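## Task

Take plate G16 out of slot 3 of plate hotel H1 and set it into nest RG, lying flat within the nest's locating features, oriented so its well A1 sits at the nest corner labelled A1. All other plates in H1 must stay exactly as they were. The result has to hold without the robot supporting it, and the gripper must release the plate and back away at the end.

## Robot and tools

Robot: one four-axis plate-handling arm with a single parallel gripper that always stays level (it can yaw but never tilt). Joints from base outward: lift (0.000 to 0.550 m), shoulder (-2.000 to 2.000 rad), elbow (-2.800 to 2.800 rad), wrist yaw (-12.566 to 12.566 rad). Keep the elbow angle more than 0.4 rad away from 0, or the arm may fold and fault. The controlled point, end_effector_position, is midway between the two rubber pads, 2 to 3 cm back from the fingertips. Fingers extend along the gripper's +x axis and close along its y axis.

Frames: the scene frame has its origin on the table directly under the arm base, +z up, +y to the left when facing along +x. Poses in results are in this frame (position in metres, orientation as quaternion wxyz). Motion commands, however, are offsets in the gripper's own axes.

Labware: on a labelled plate or nest, well A1 lies at the labelled short end, in the corner opposite the labelled long side. Hotel H1 has 6 slots numbered from the bottom (slot 1 lowest); each shelf is a two-prong fork with locating pins, and stored plates face a short end to the front.

execute_actions(actions): a list of actions run in sequence. Each action is a table of at most 15 rows, one row per 1/30 s step; if fewer rows are given, the final row is repeated to fill 15 steps. Each row is 5 numbers in [-1, 1]: dx, dy, dz, rz, opening. dx, dy, dz, rz are an offset from the gripper pose measured at the start of that action (for the first action of a call, the last pose reported), in gripper axes; every row refers back to that same start pose, not to the previous row. Scale: 1.0 = 0.6 m for translations, 180 degrees for rz; rz positive turns from +x toward +y. opening is absolute: +1 fully open (0.140 m), -1 closed (pads still 0.066 m apart). Closing fully takes at least about 0.6 s. An empty list just returns state and images. Per step, the command is clipped to within 70 mm and 16 degrees of the measured pose, so large offsets need several actions; after an action the arm travels at most to the last clipped pose.

move(target, speed, blocking): drives the gripper on a straight path toward one target. target is a single 5-number row as above, an offset in gripper axes from the pose in the latest result that shows one, plus absolute opening (sent at the start). speed is in m/s, 0.002 to 0.5 (default 0.25); yaw rate is capped at twice that in rad/s. The path lasts 0.5 to 10 s and is cut off at 10 s. The path ignores obstacles, the hand may lag or overshoot the path speed (especially near full reach), and faster or deeper contact means harder impacts. blocking=false returns after 0.5 s while the arm keeps going; then execute_actions and further moves are refused until a result shows the move ended, so use wait(0) or stop. The extra 'move:' line reports the ending (done, off_target, moving, held, fault), active limits (paced = the sent pose was clipped; held = a check blocked some steps, after which the arm may surge faster than speed) and distance to target.

wait(seconds): 0 to 10; lets the scene run with the last command held; returns early if a running move ends. stop(): brakes a running move (needs stopping room); fingers continue. zoom_image(camera, region): camera is cam_wrist; region [x0, y0, x1, y1] in pixels of the 616x616 image, origin top-left, up to 504x504. finished_scene(scene): the current scene's number; ends it irreversibly, reports success, and gives the next task.

Results: the state line with pose; Joint positions (lift m, shoulder, elbow, yaw rad, pad gap m); Hand target, the pose the controller is heading toward; grip_measured, finger opening on the command scale (readings may be off by about 1 mm consistently); step readings of end_effector_position, with HELD where a row was limited; 'pose unreachable' when the clearance check changed or blocked a command. Reported position can be inaccurate at long reach. cam_wrist is a fisheye, K=[[223.775, 0, 310.188], [0, 223.104, 306.297], [0, 0, 1]], D=[-0.05, 0, 0, 0], theta_max_deg=90.

Gripping: to hold a plate, command an opening roughly 0.04 below grip_measured (smaller difference = lighter grip); pads exert up to about 18 N, more on a fast close. Because offsets are relative to the measured pose, repeating a small offset against something rigid does not press harder, but against something yielding it does. Held parts may occasionally be tugged.

Avoid: contact torque reaching a joint's load limit (lift 52.8 N, shoulder 7.92 N m, elbow 3.96 N m, wrist yaw 1.32 N m, load weight included), which halts the arm for 10 s and drops the rest of the call; motors overheating from holding loads (warning at 85 °C, braking at 100 °C); knocking anything off the table; dropping, slipping, slamming or pushing hard; disturbing the other hotel plates. Approach slowly near contact, release fully and lift clear before finishing.

Each tool is called after "Call:" in YAML: its name, and indented under it one key for each argument.

## Session

Call:
execute_actions:
  actions: []

Scene clock: 0.00 s.
end_effector_position=(+0.5093, +0.2520, +0.2878) grip_measured=+1.00 end_effector_quat_wxyz=(+0.935, -0.000, -0.000, +0.355)
Joint positions: [ 0.283 -0.282 -1.125 -4.15   0.14 ]
Hand target: +0.509, +0.252, +0.288; +0.935, -0.000, -0.000, +0.355

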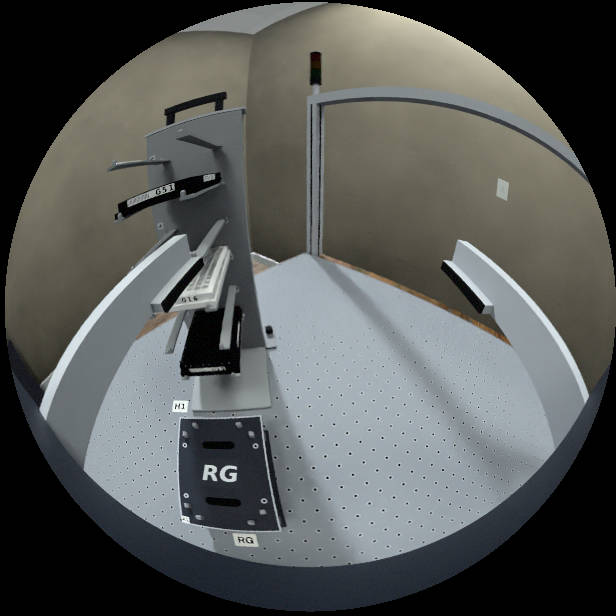

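Call:
zoom_image:
  camera: "cam_wrist"
  region: [90, 80, 330, 560]

Region (90, 80, 330, 560) of cam_wrist's 616x616 image, scaled by 1.050, with more detail than that image has.

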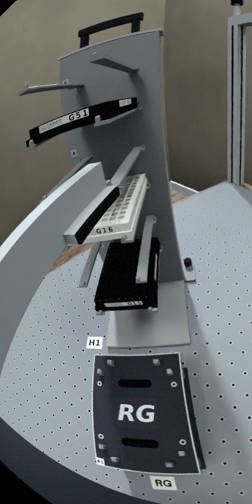

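Call:
move:
  target: [0,0.2,0,0.1,1]

Scene clock: 1.87 s.
end_effector_position=(+0.4294, +0.3417, +0.2878) grip_measured=+1.00 end_effector_quat_wxyz=(+0.868, -0.000, -0.000, +0.497)
Joint positions: [ 0.283  0.004 -1.162 -4.084  0.14 ]
Hand target: +0.430, +0.342, +0.288; +0.868, -0.000, -0.000, +0.497
Off the commanded pose: 0.000 m, 0 deg.
move: done

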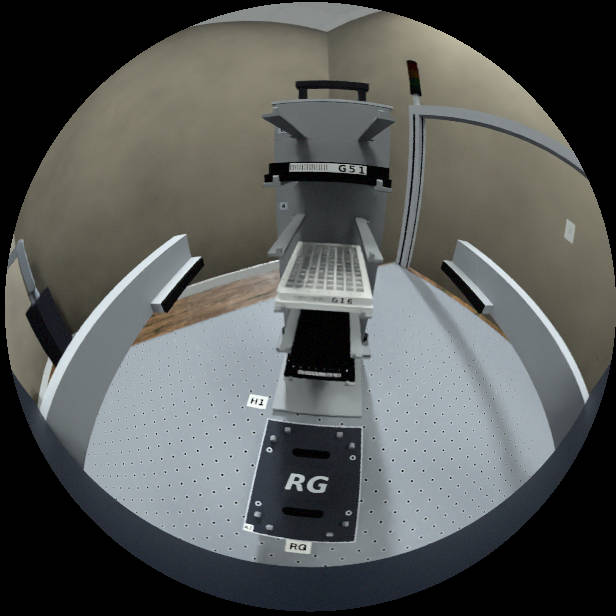

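Call:
move:
  target: [0,-0.007,-0.066,-0.021,1]

Call:
zoom_image:
  camera: "cam_wrist"
  region: [130, 130, 500, 560]

Scene clock: 3.60 s.
end_effector_position=(+0.4331, +0.3395, +0.2481) grip_measured=+1.00 end_effector_quat_wxyz=(+0.883, -0.000, -0.000, +0.469)
Joint positions: [ 0.243  0.02  -1.159 -4.168  0.14 ]
Hand target: +0.433, +0.340, +0.248; +0.883, -0.000, -0.000, +0.469
Off the commanded pose: 0.000 m, 0 deg.
move: done

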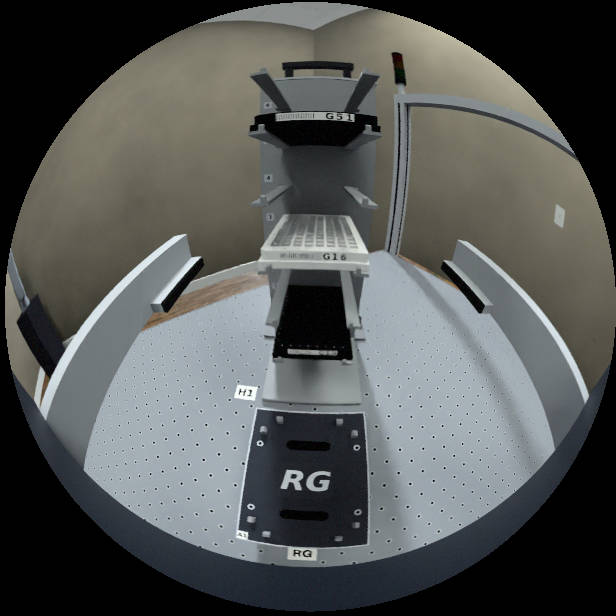

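Region (130, 130, 500, 560) of cam_wrist's 616x616 image, scaled by 1.172, with more detail than that image has; it fills the left 434 columns of this view, and the rest is white.

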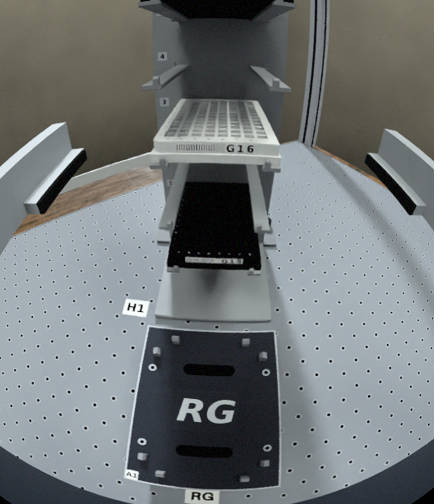

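Call:
move:
  target: [0.125,-0.007,-0.015,0,1]

Scene clock: 5.40 s.
end_effector_position=(+0.4787, +0.3993, +0.2391) grip_measured=+1.00 end_effector_quat_wxyz=(+0.884, -0.000, -0.000, +0.468)
Joint positions: [ 0.234  0.175 -1.534 -3.95   0.14 ]
Hand target: +0.479, +0.399, +0.239; +0.883, -0.000, -0.000, +0.469
Off the commanded pose: 0.000 m, 0 deg.
move: done

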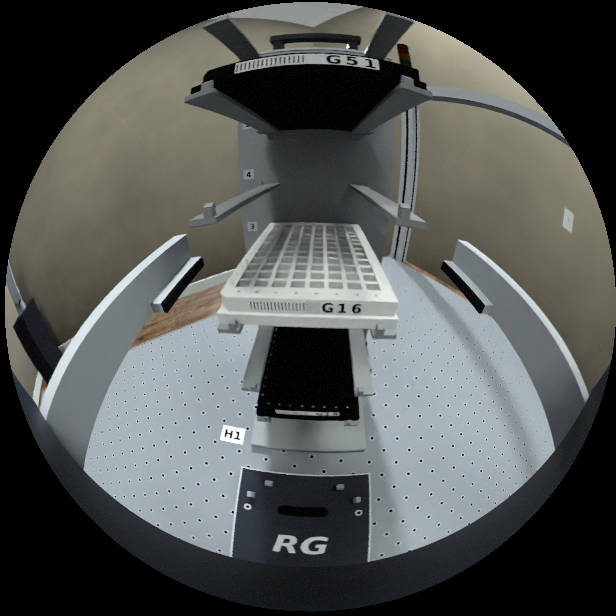

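Call:
move:
  target: [0,0,-0.015,0,1]

Call:
move:
  target: [0.1,0,0,0,1]
  speed: 0.08

Scene clock: 6.80 s.
end_effector_position=(+0.4787, +0.3993, +0.2301) grip_measured=+1.00 end_effector_quat_wxyz=(+0.884, -0.000, -0.000, +0.468)
Joint positions: [ 0.225  0.175 -1.534 -3.95   0.14 ]
Hand target: +0.479, +0.399, +0.230; +0.884, -0.000, -0.000, +0.468
Off the commanded pose: 0.000 m, 0 deg.
move: done

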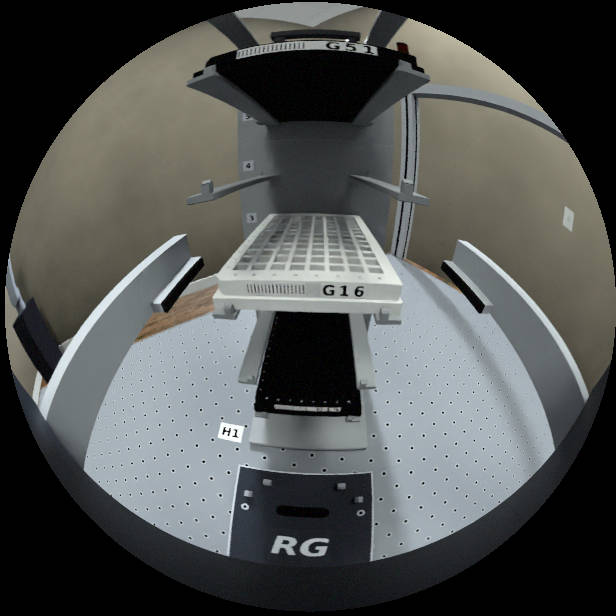

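Scene clock: 7.83 s.
end_effector_position=(+0.5123, +0.4490, +0.2301) grip_measured=+1.00 end_effector_quat_wxyz=(+0.884, -0.000, -0.000, +0.468)
Joint positions: [ 0.225  0.339 -1.888 -3.76   0.14 ]
Hand target: +0.512, +0.449, +0.230; +0.884, -0.000, -0.000, +0.468
Off the commanded pose: 0.000 m, 0 deg.
move: done

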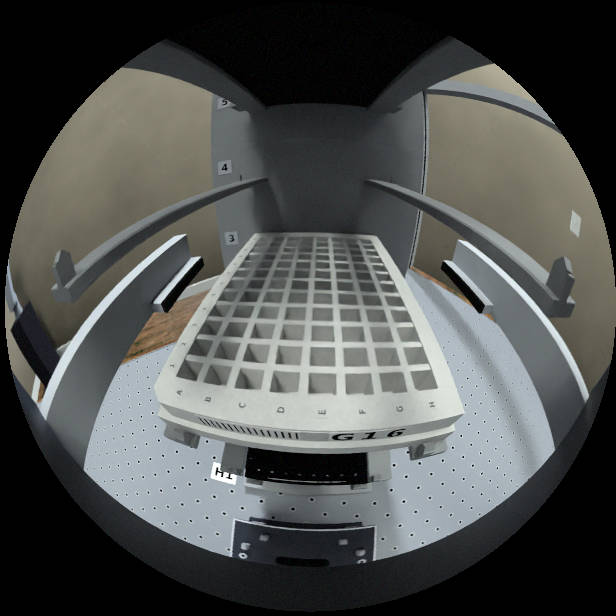

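Call:
move:
  target: [0.005,0,0,0,-0.3]

Scene clock: 9.00 s.
end_effector_position=(+0.5118, +0.4524, +0.2301) grip_measured=-0.30 end_effector_quat_wxyz=(+0.882, -0.000, -0.000, +0.472)
Joint positions: [ 0.225  0.35  -1.905 -3.745  0.092]
Hand target: +0.514, +0.451, +0.230; +0.884, -0.000, -0.000, +0.468
Off the commanded pose: 0.002 m, 0 deg.
move: done

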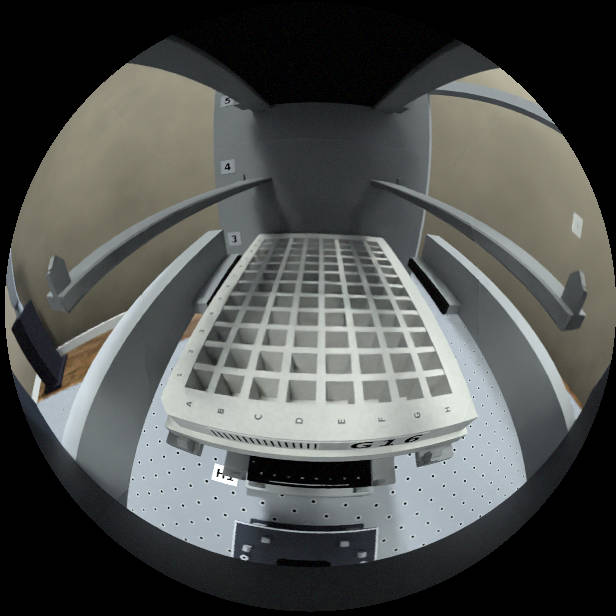

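Call:
move:
  target: [0,-0.003,0,0,-0.55]

Scene clock: 10.03 s.
end_effector_position=(+0.5088, +0.4539, +0.2301) grip_measured=-0.53 end_effector_quat_wxyz=(+0.878, -0.000, -0.000, +0.479)
Joint positions: [ 0.225  0.351 -1.901 -3.734  0.083]
Hand target: +0.513, +0.451, +0.230; +0.882, -0.000, -0.000, +0.472
Off the commanded pose: 0.005 m, 1 deg.
move: off_target

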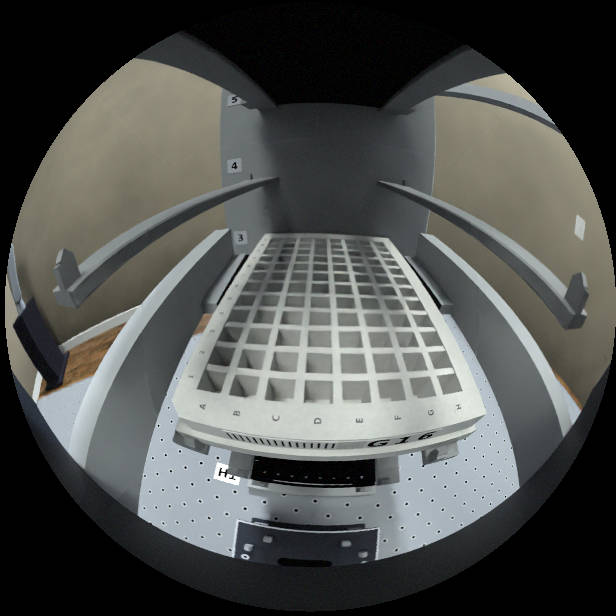

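Call:
move:
  target: [0,0,0.027,0,-0.57]
  speed: 0.05

Call:
move:
  target: [-0.28,0,0,0,-0.57]
  speed: 0.12

Scene clock: 11.10 s.
end_effector_position=(+0.5087, +0.4539, +0.2463) grip_measured=-0.54 end_effector_quat_wxyz=(+0.878, -0.000, -0.000, +0.479)
Joint positions: [ 0.241  0.351 -1.9   -3.735  0.083]
Hand target: +0.509, +0.454, +0.246; +0.878, -0.000, -0.000, +0.479
Off the commanded pose: 0.000 m, 0 deg.
move: done

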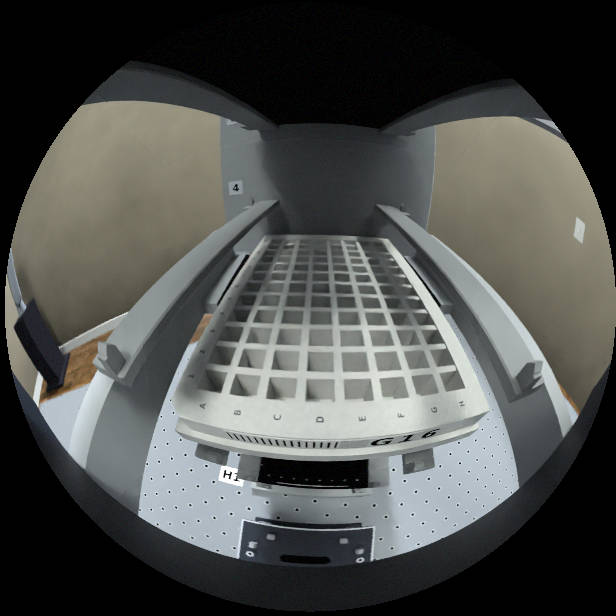

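Scene clock: 12.80 s.
end_effector_position=(+0.4177, +0.3126, +0.2463) grip_measured=-0.55 end_effector_quat_wxyz=(+0.878, -0.000, -0.000, +0.479)
Joint positions: [ 0.241 -0.061 -1.022 -4.202  0.083]
Hand target: +0.418, +0.313, +0.246; +0.878, -0.000, -0.000, +0.479
Off the commanded pose: 0.000 m, 0 deg.
move: done

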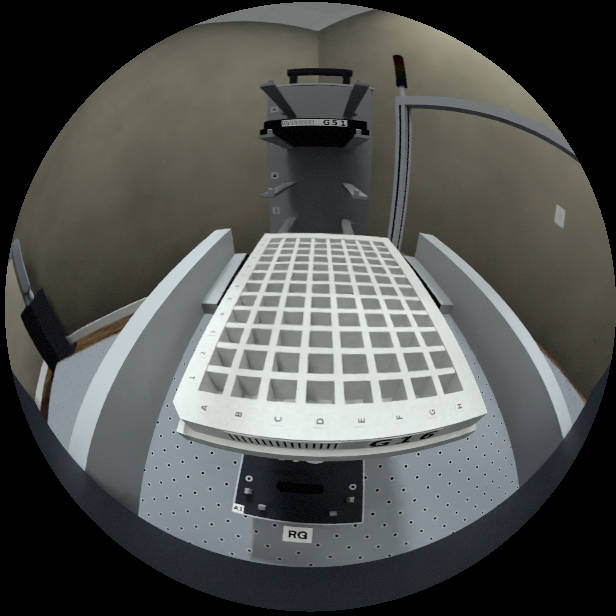

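Call:
move:
  target: [-0.2,0,-0.16,-0.02,-0.57]

Scene clock: 14.97 s.
end_effector_position=(+0.3528, +0.2116, +0.1503) grip_measured=-0.55 end_effector_quat_wxyz=(+0.892, -0.000, -0.000, +0.451)
Joint positions: [ 0.145 -0.223 -0.511 -4.613  0.083]
Hand target: +0.353, +0.212, +0.150; +0.892, -0.000, -0.000, +0.451
Off the commanded pose: 0.000 m, 0 deg.
move: done

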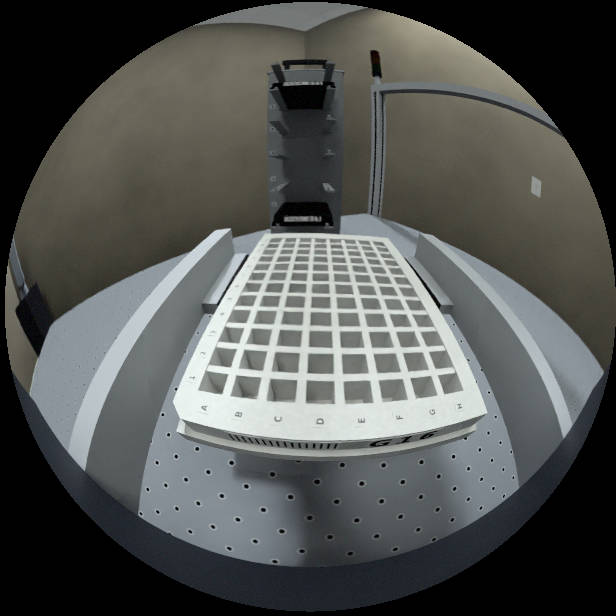

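Call:
move:
  target: [0.2,0,0,0,-0.57]
  speed: 0.15

Call:
zoom_image:
  camera: "cam_wrist"
  region: [130, 380, 520, 600]

Scene clock: 16.43 s.
end_effector_position=(+0.4239, +0.3083, +0.1503) grip_measured=-0.55 end_effector_quat_wxyz=(+0.892, -0.000, -0.000, +0.451)
Joint positions: [ 0.145 -0.056 -1.021 -4.27   0.083]
Hand target: +0.424, +0.308, +0.150; +0.892, -0.000, -0.000, +0.451
Off the commanded pose: 0.000 m, 0 deg.
move: done

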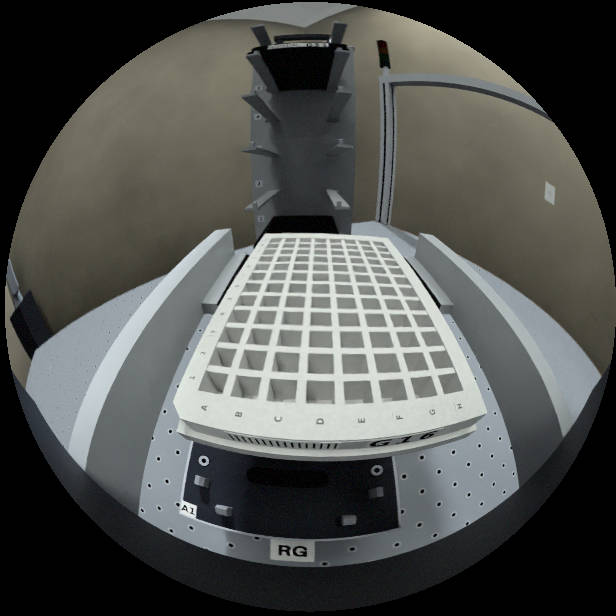

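Region (130, 380, 520, 600) of cam_wrist's 616x616 image, scaled by 1.292, with more detail than that image has; it fills the top 284 rows of this view, and the rest is white.

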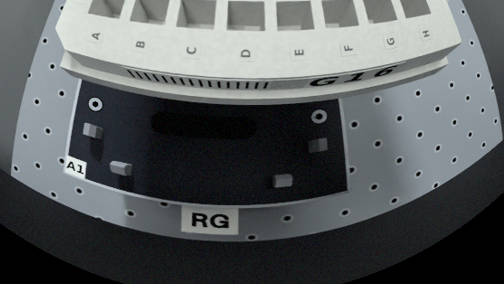

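Call:
move:
  target: [-0.02,0.028,-0.05,-0.02,-0.57]
  speed: 0.1

Call:
zoom_image:
  camera: "cam_wrist"
  region: [110, 380, 520, 600]

Scene clock: 17.93 s.
end_effector_position=(+0.4031, +0.3086, +0.1202) grip_measured=-0.55 end_effector_quat_wxyz=(+0.906, -0.000, -0.000, +0.423)
Joint positions: [ 0.115  0.027 -0.966 -4.47   0.083]
Hand target: +0.403, +0.309, +0.120; +0.906, -0.000, -0.000, +0.423
Off the commanded pose: 0.000 m, 0 deg.
move: done

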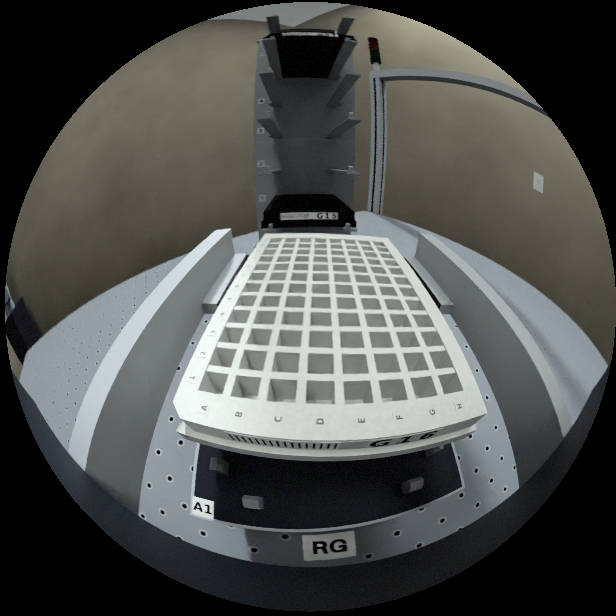

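Region (110, 380, 520, 600) of cam_wrist's 616x616 image, scaled by 1.229, with more detail than that image has; it fills the top 270 rows of this view, and the rest is white.

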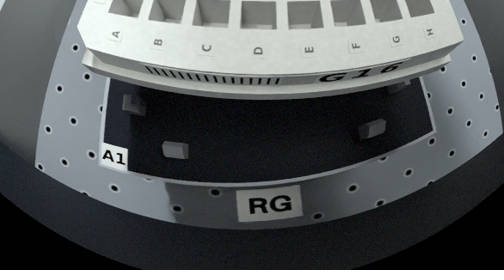

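Call:
move:
  target: [0,-0.007,-0.04,0.005,-0.57]
  speed: 0.06

Call:
zoom_image:
  camera: "cam_wrist"
  region: [110, 380, 520, 600]

Scene clock: 19.53 s.
end_effector_position=(+0.4064, +0.3059, +0.0962) grip_measured=-0.55 end_effector_quat_wxyz=(+0.903, -0.000, -0.000, +0.430)
Joint positions: [ 0.091  0.    -0.964 -4.43   0.083]
Hand target: +0.406, +0.306, +0.096; +0.903, -0.000, -0.000, +0.430
Off the commanded pose: 0.000 m, 0 deg.
move: done

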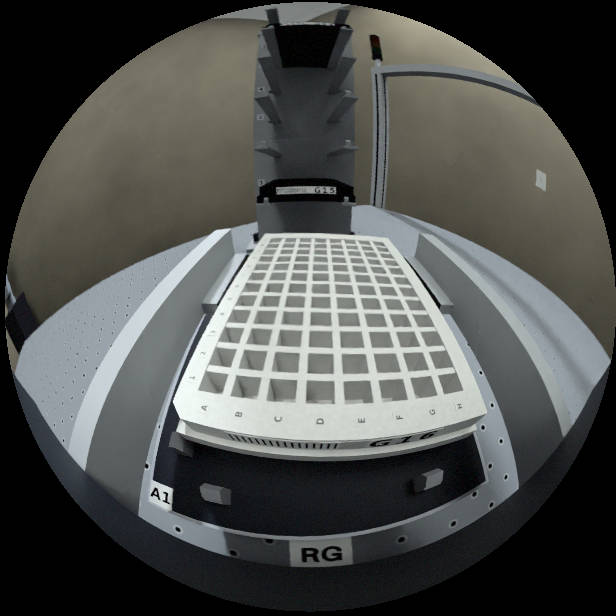

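Region (110, 380, 520, 600) of cam_wrist's 616x616 image, scaled by 1.229, with more detail than that image has; it fills the top 270 rows of this view, and the rest is white.

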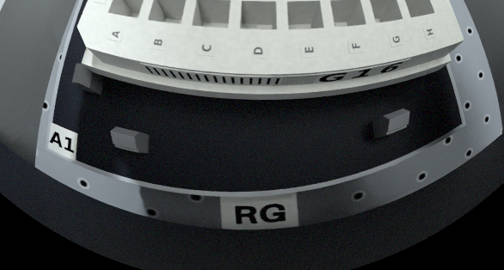

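Call:
move:
  target: [-0.01,0.006,-0.018,0,-0.57]
  speed: 0.04

Call:
zoom_image:
  camera: "cam_wrist"
  region: [110, 380, 520, 600]

Scene clock: 20.83 s.
end_effector_position=(+0.4006, +0.3041, +0.0864) grip_measured=-0.55 end_effector_quat_wxyz=(+0.903, -0.000, -0.000, +0.430)
Joint positions: [ 0.081  0.009 -0.943 -4.461  0.083]
Hand target: +0.400, +0.304, +0.085; +0.903, -0.000, -0.000, +0.430
Off the commanded pose: 0.001 m, 0 deg.
move: done

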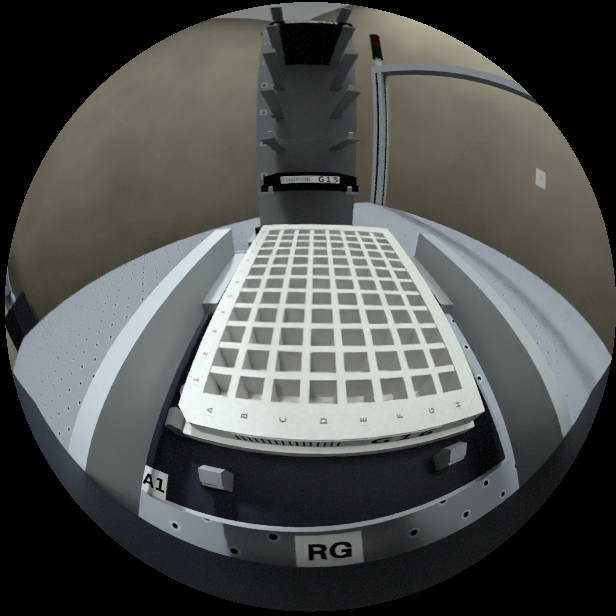

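Region (110, 380, 520, 600) of cam_wrist's 616x616 image, scaled by 1.229, with more detail than that image has; it fills the top 270 rows of this view, and the rest is white.

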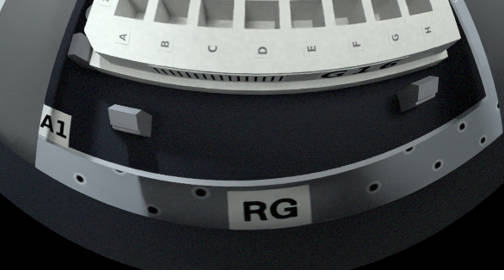

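Call:
move:
  target: [0,0,0.012,0,-0.57]
  speed: 0.04

Call:
move:
  target: [-0.017,0,0,0.006,-0.57]
  speed: 0.04

Call:
move:
  target: [0,0,-0.014,0,-0.57]
  speed: 0.02

Scene clock: 22.03 s.
end_effector_position=(+0.4005, +0.3042, +0.0936) grip_measured=-0.55 end_effector_quat_wxyz=(+0.903, -0.000, -0.000, +0.430)
Joint positions: [ 0.089  0.009 -0.943 -4.461  0.083]
Hand target: +0.401, +0.304, +0.094; +0.903, -0.000, -0.000, +0.430
Off the commanded pose: 0.000 m, 0 deg.
move: done

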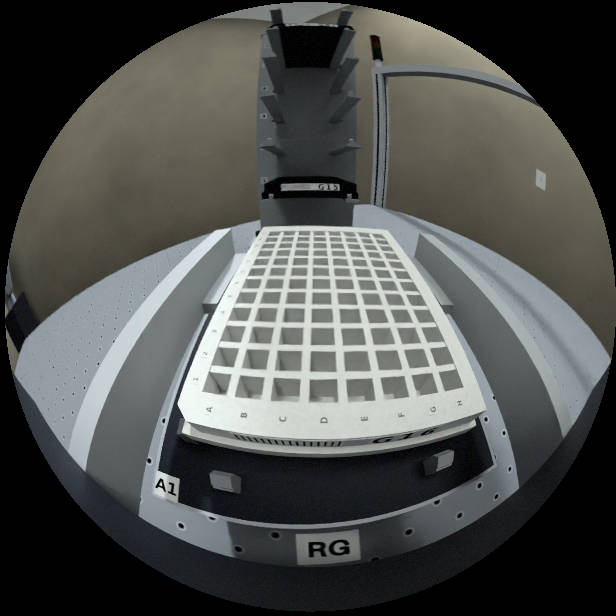

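Scene clock: 22.73 s.
end_effector_position=(+0.3941, +0.2963, +0.0936) grip_measured=-0.55 end_effector_quat_wxyz=(+0.899, -0.000, -0.000, +0.438)
Joint positions: [ 0.089 -0.013 -0.898 -4.465  0.083]
Hand target: +0.394, +0.296, +0.094; +0.899, -0.000, -0.000, +0.438
Off the commanded pose: 0.000 m, 0 deg.
move: done

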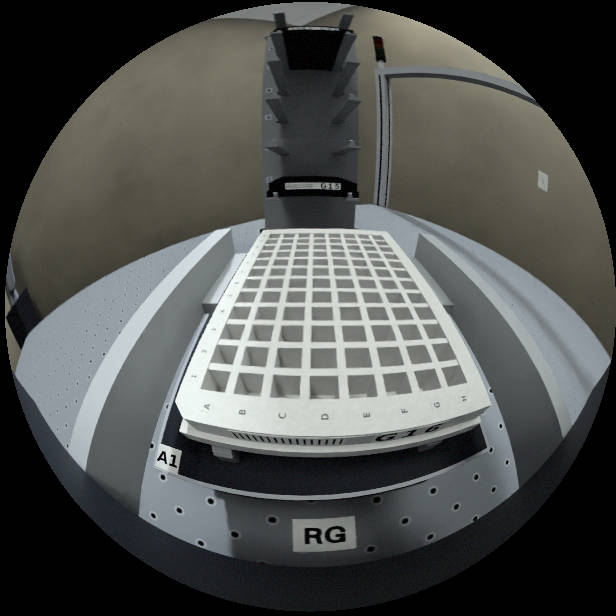

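Scene clock: 33.27 s.
end_effector_position=(+0.3940, +0.2962, +0.0886) grip_measured=-0.56 end_effector_quat_wxyz=(+0.899, -0.000, -0.000, +0.438)
Joint positions: [ 0.084 -0.013 -0.898 -4.465  0.082]
Hand target: +0.394, +0.296, +0.088; +0.899, -0.000, -0.000, +0.438
Off the commanded pose: 0.003 m, 0 deg.
TORQUE FAULT: the external load on joint 1 (lift) reached its load limit, and the arm stopped for 10 seconds. That time counts as 20 of the actions that you can send in this scene. The arm's remaining commands of this call were not run. The arm holds where it stopped, with its grip as last carried out, and accepts commands again: back off and push less far. The arm stops again, at the same cost, whenever a joint's load reaches its limit.
move: fault

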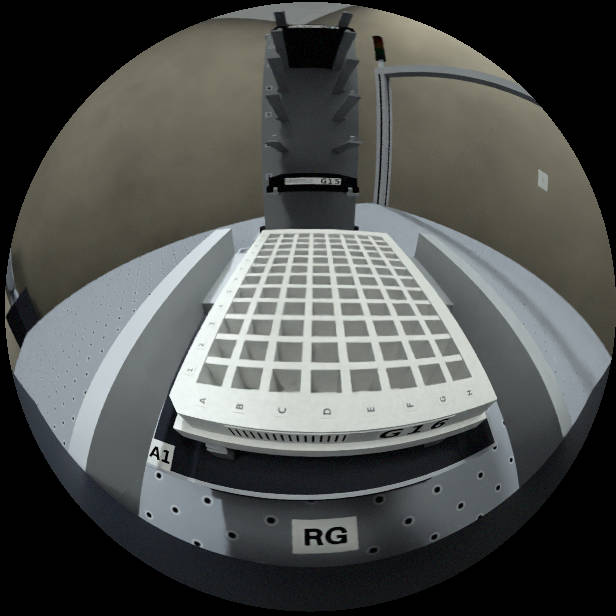

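Call:
move:
  target: [0,0,0.009,0,-0.57]
  speed: 0.04

Call:
move:
  target: [0.0075,0.003,0,0,-0.57]
  speed: 0.04

Call:
move:
  target: [0,0,-0.007,0,-0.57]
  speed: 0.02

Call:
zoom_image:
  camera: "cam_wrist"
  region: [110, 380, 520, 600]

Scene clock: 34.60 s.
end_effector_position=(+0.3939, +0.2963, +0.0940) grip_measured=-0.56 end_effector_quat_wxyz=(+0.899, -0.000, -0.000, +0.438)
Joint positions: [ 0.089 -0.013 -0.897 -4.465  0.082]
Hand target: +0.394, +0.296, +0.094; +0.899, -0.000, -0.000, +0.438
Off the commanded pose: 0.000 m, 0 deg.
move: done

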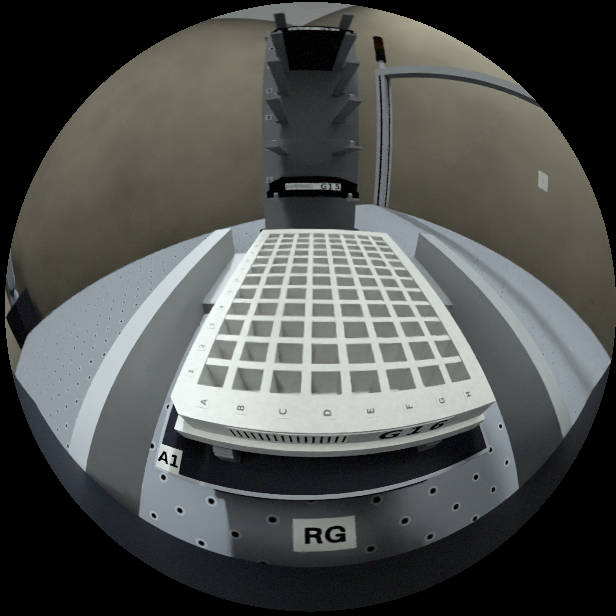

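Scene clock: 35.30 s.
end_effector_position=(+0.3953, +0.3009, +0.0940) grip_measured=-0.56 end_effector_quat_wxyz=(+0.899, -0.000, -0.000, +0.438)
Joint positions: [ 0.089 -0.    -0.917 -4.458  0.082]
Hand target: +0.395, +0.301, +0.094; +0.899, -0.000, -0.000, +0.438
Off the commanded pose: 0.000 m, 0 deg.
move: done

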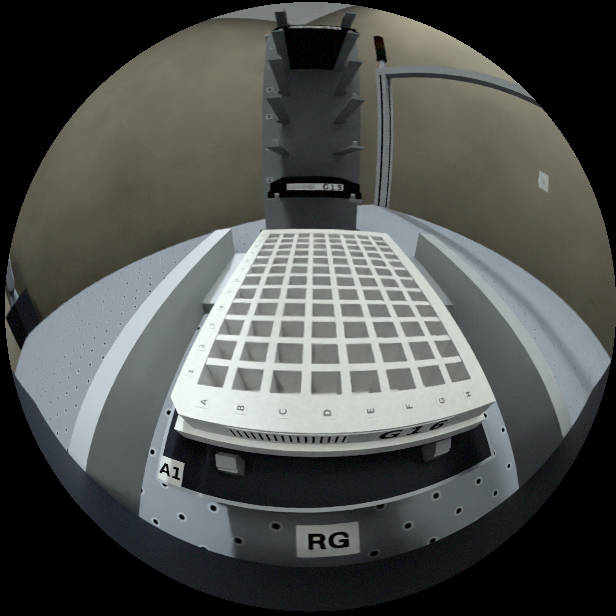

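Scene clock: 36.00 s.
end_effector_position=(+0.3957, +0.3009, +0.0900) grip_measured=-0.56 end_effector_quat_wxyz=(+0.899, -0.000, -0.000, +0.438)
Joint positions: [ 0.085 -0.    -0.918 -4.459  0.082]
Hand target: +0.395, +0.301, +0.090; +0.899, -0.000, -0.000, +0.438
Off the commanded pose: 0.000 m, 0 deg.
move: done

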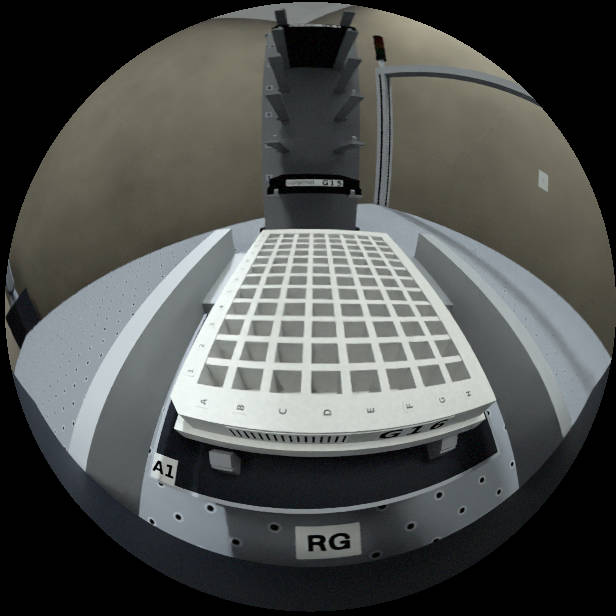

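Region (110, 380, 520, 600) of cam_wrist's 616x616 image, scaled by 1.229, with more detail than that image has; it fills the top 270 rows of this view, and the rest is white.

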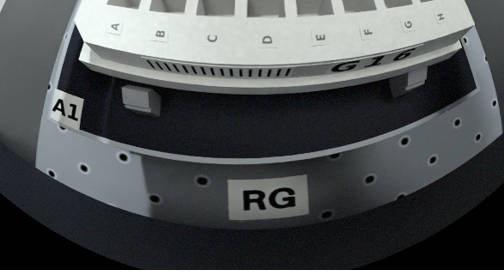

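Call:
move:
  target: [0.002,0.003,0,0.012,-0.57]
  speed: 0.03

Call:
move:
  target: [0,0,-0.006,0,-0.57]
  speed: 0.01

Call:
zoom_image:
  camera: "cam_wrist"
  region: [110, 380, 520, 600]

Scene clock: 42.43 s.
end_effector_position=(+0.3964, +0.3021, +0.0901) grip_measured=-0.56 end_effector_quat_wxyz=(+0.893, -0.000, -0.000, +0.450)
Joint positions: [ 0.085 -0.015 -0.924 -4.41   0.082]
Hand target: +0.395, +0.303, +0.090; +0.891, -0.000, -0.000, +0.454
Off the commanded pose: 0.002 m, 1 deg.
move: done

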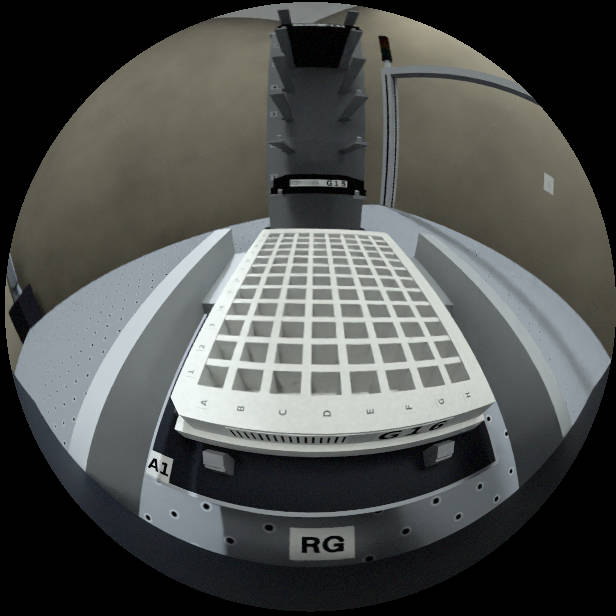

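Scene clock: 43.13 s.
end_effector_position=(+0.3964, +0.3021, +0.0876) grip_measured=-0.55 end_effector_quat_wxyz=(+0.893, -0.000, -0.000, +0.450)
Joint positions: [ 0.083 -0.014 -0.924 -4.412  0.083]
Hand target: +0.396, +0.302, +0.087; +0.893, -0.000, -0.000, +0.450
Off the commanded pose: 0.001 m, 0 deg.
move: done

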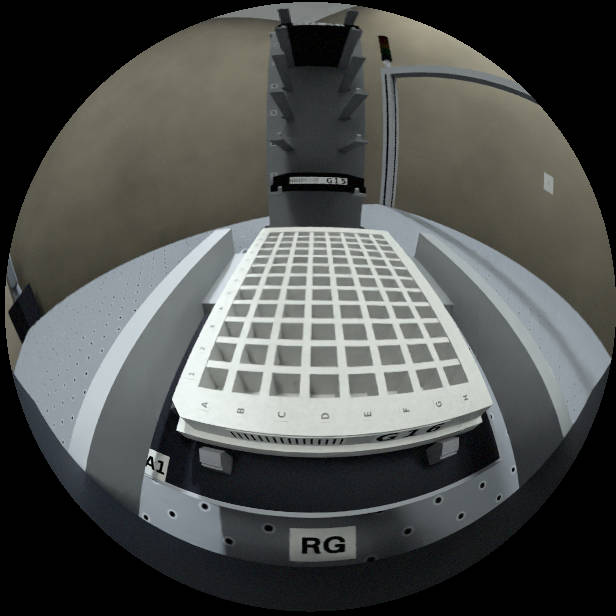

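Region (110, 380, 520, 600) of cam_wrist's 616x616 image, scaled by 1.229, with more detail than that image has; it fills the top 270 rows of this view, and the rest is white.

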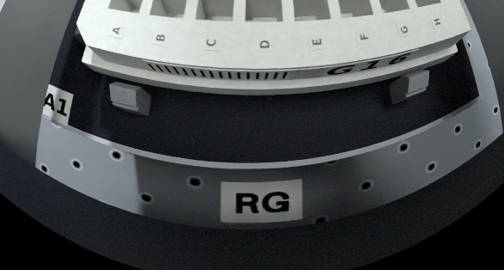

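Call:
move:
  target: [0,0,0.008,0,-0.57]
  speed: 0.03

Call:
move:
  target: [-0.002,0.003,0,0.005,-0.57]
  speed: 0.03

Call:
move:
  target: [0,0,-0.012,0,-0.57]
  speed: 0.01

Call:
zoom_image:
  camera: "cam_wrist"
  region: [110, 200, 520, 520]

Scene clock: 44.40 s.
end_effector_position=(+0.3962, +0.3022, +0.0923) grip_measured=-0.56 end_effector_quat_wxyz=(+0.893, -0.000, -0.000, +0.450)
Joint positions: [ 0.087 -0.014 -0.924 -4.412  0.082]
Hand target: +0.396, +0.302, +0.092; +0.893, -0.000, -0.000, +0.450
Off the commanded pose: 0.000 m, 0 deg.
move: done

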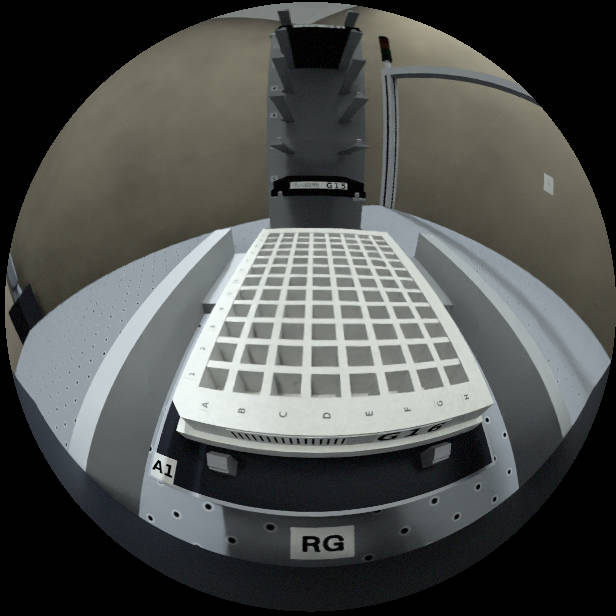

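Scene clock: 45.10 s.
end_effector_position=(+0.3941, +0.3023, +0.0923) grip_measured=-0.56 end_effector_quat_wxyz=(+0.889, -0.000, -0.000, +0.457)
Joint positions: [ 0.087 -0.017 -0.919 -4.398  0.082]
Hand target: +0.394, +0.302, +0.092; +0.889, -0.000, -0.000, +0.457
Off the commanded pose: 0.000 m, 0 deg.
move: done

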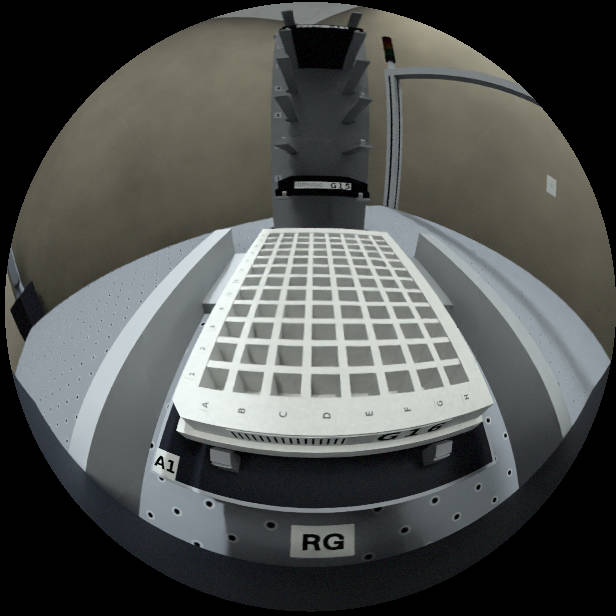

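Scene clock: 46.03 s.
end_effector_position=(+0.3943, +0.3026, +0.0852) grip_measured=-0.55 end_effector_quat_wxyz=(+0.889, -0.000, -0.000, +0.457)
Joint positions: [ 0.08  -0.016 -0.92  -4.397  0.082]
Hand target: +0.394, +0.302, +0.085; +0.889, -0.000, -0.000, +0.457
Off the commanded pose: 0.000 m, 0 deg.
move: done

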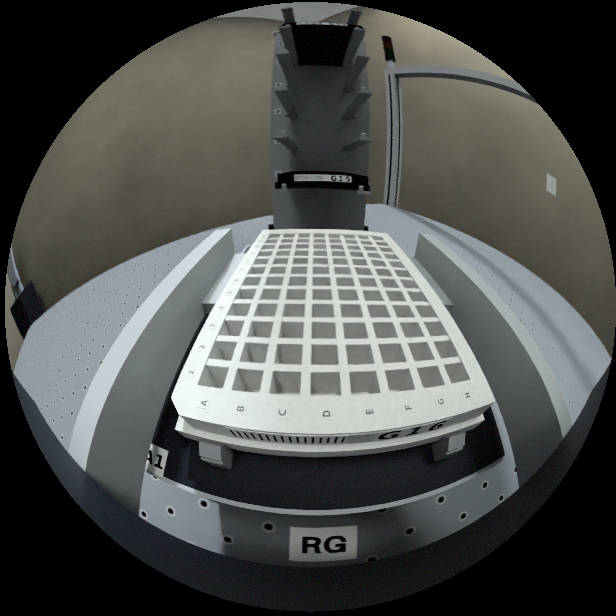

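Region (110, 200, 520, 520) of cam_wrist's 616x616 image, scaled by 1.229, with more detail than that image has; it fills the top 393 rows of this view, and the rest is white.

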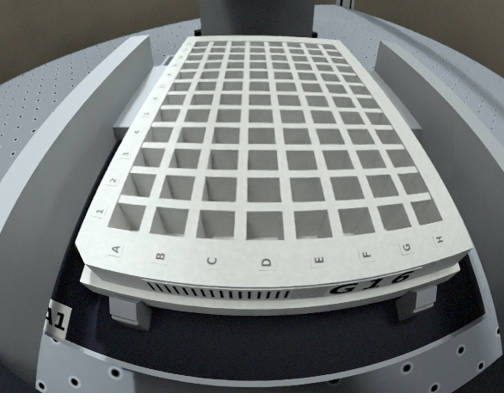

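Call:
move:
  target: [0.004,0,0.001,0,-0.57]
  speed: 0.01

Call:
move:
  target: [0,0,-0.008,0,-0.57]
  speed: 0.01

Scene clock: 47.07 s.
end_effector_position=(+0.3948, +0.3037, +0.0857) grip_measured=-0.56 end_effector_quat_wxyz=(+0.889, -0.000, -0.000, +0.457)
Joint positions: [ 0.081 -0.014 -0.925 -4.394  0.082]
Hand target: +0.396, +0.305, +0.086; +0.889, -0.000, -0.000, +0.457
Off the commanded pose: 0.001 m, 0 deg.
move: done

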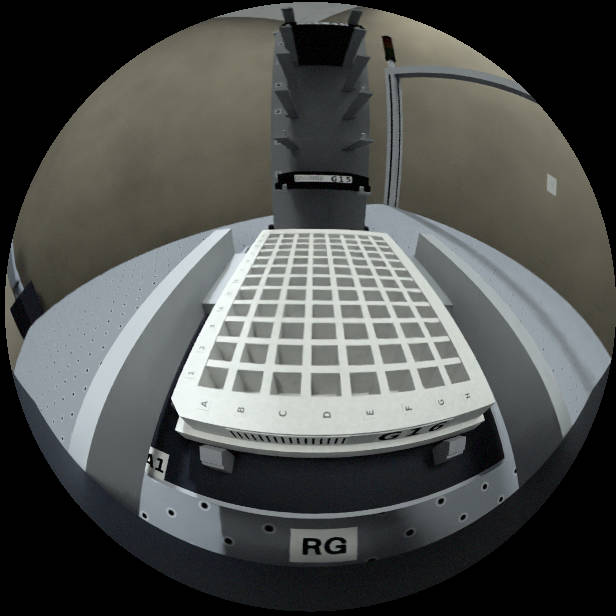

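Scene clock: 47.77 s.
end_effector_position=(+0.3945, +0.3035, +0.0813) grip_measured=-0.56 end_effector_quat_wxyz=(+0.889, -0.000, -0.000, +0.457)
Joint positions: [ 0.076 -0.014 -0.924 -4.395  0.082]
Hand target: +0.395, +0.304, +0.081; +0.889, -0.000, -0.000, +0.457
Off the commanded pose: 0.001 m, 0 deg.
move: done

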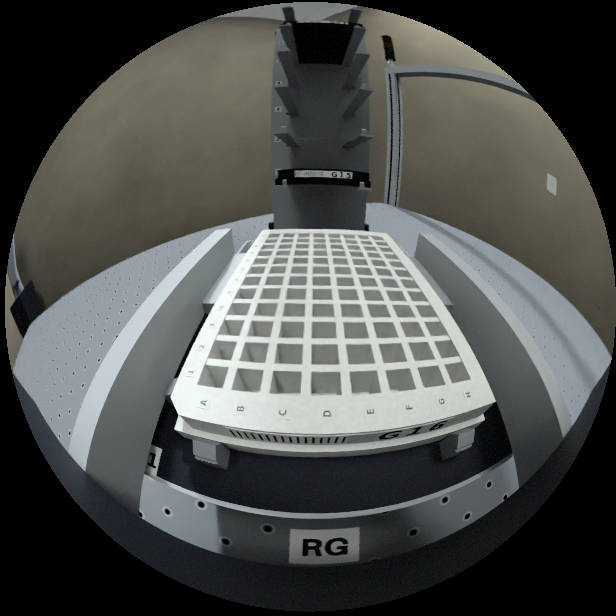

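Going in freely.

Call:
move:
  target: [0,0,-0.007,0,-0.57]
  speed: 0.01

Scene clock: 58.30 s.
end_effector_position=(+0.3944, +0.3034, +0.0812) grip_measured=-0.56 end_effector_quat_wxyz=(+0.889, -0.000, -0.000, +0.457)
Joint positions: [ 0.076 -0.014 -0.923 -4.396  0.082]
Hand target: +0.394, +0.303, +0.081; +0.889, -0.000, -0.000, +0.457
Off the commanded pose: 0.004 m, 0 deg.
TORQUE FAULT: the external load on joint 1 (lift) reached its load limit, and the arm stopped for 10 seconds. That time counts as 20 of the actions that you can send in this scene. The arm's remaining commands of this call were not run. The arm holds where it stopped, with its grip as last carried out, and accepts commands again: back off and push less far. The arm stops again, at the same cost, whenever a joint's load reaches its limit.
move: fault

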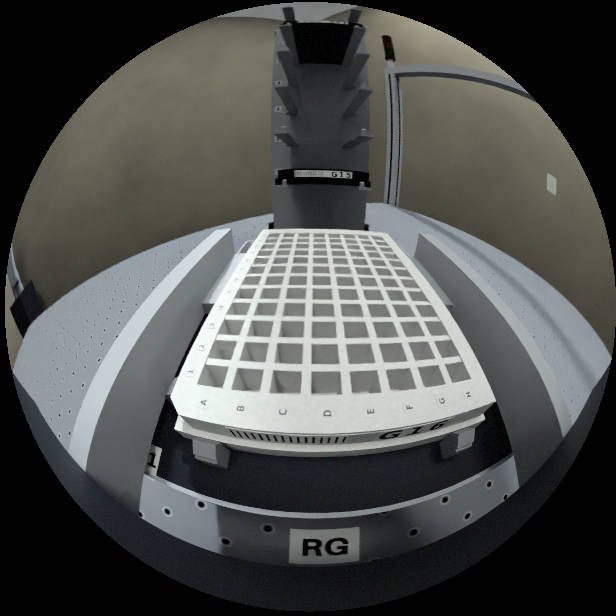

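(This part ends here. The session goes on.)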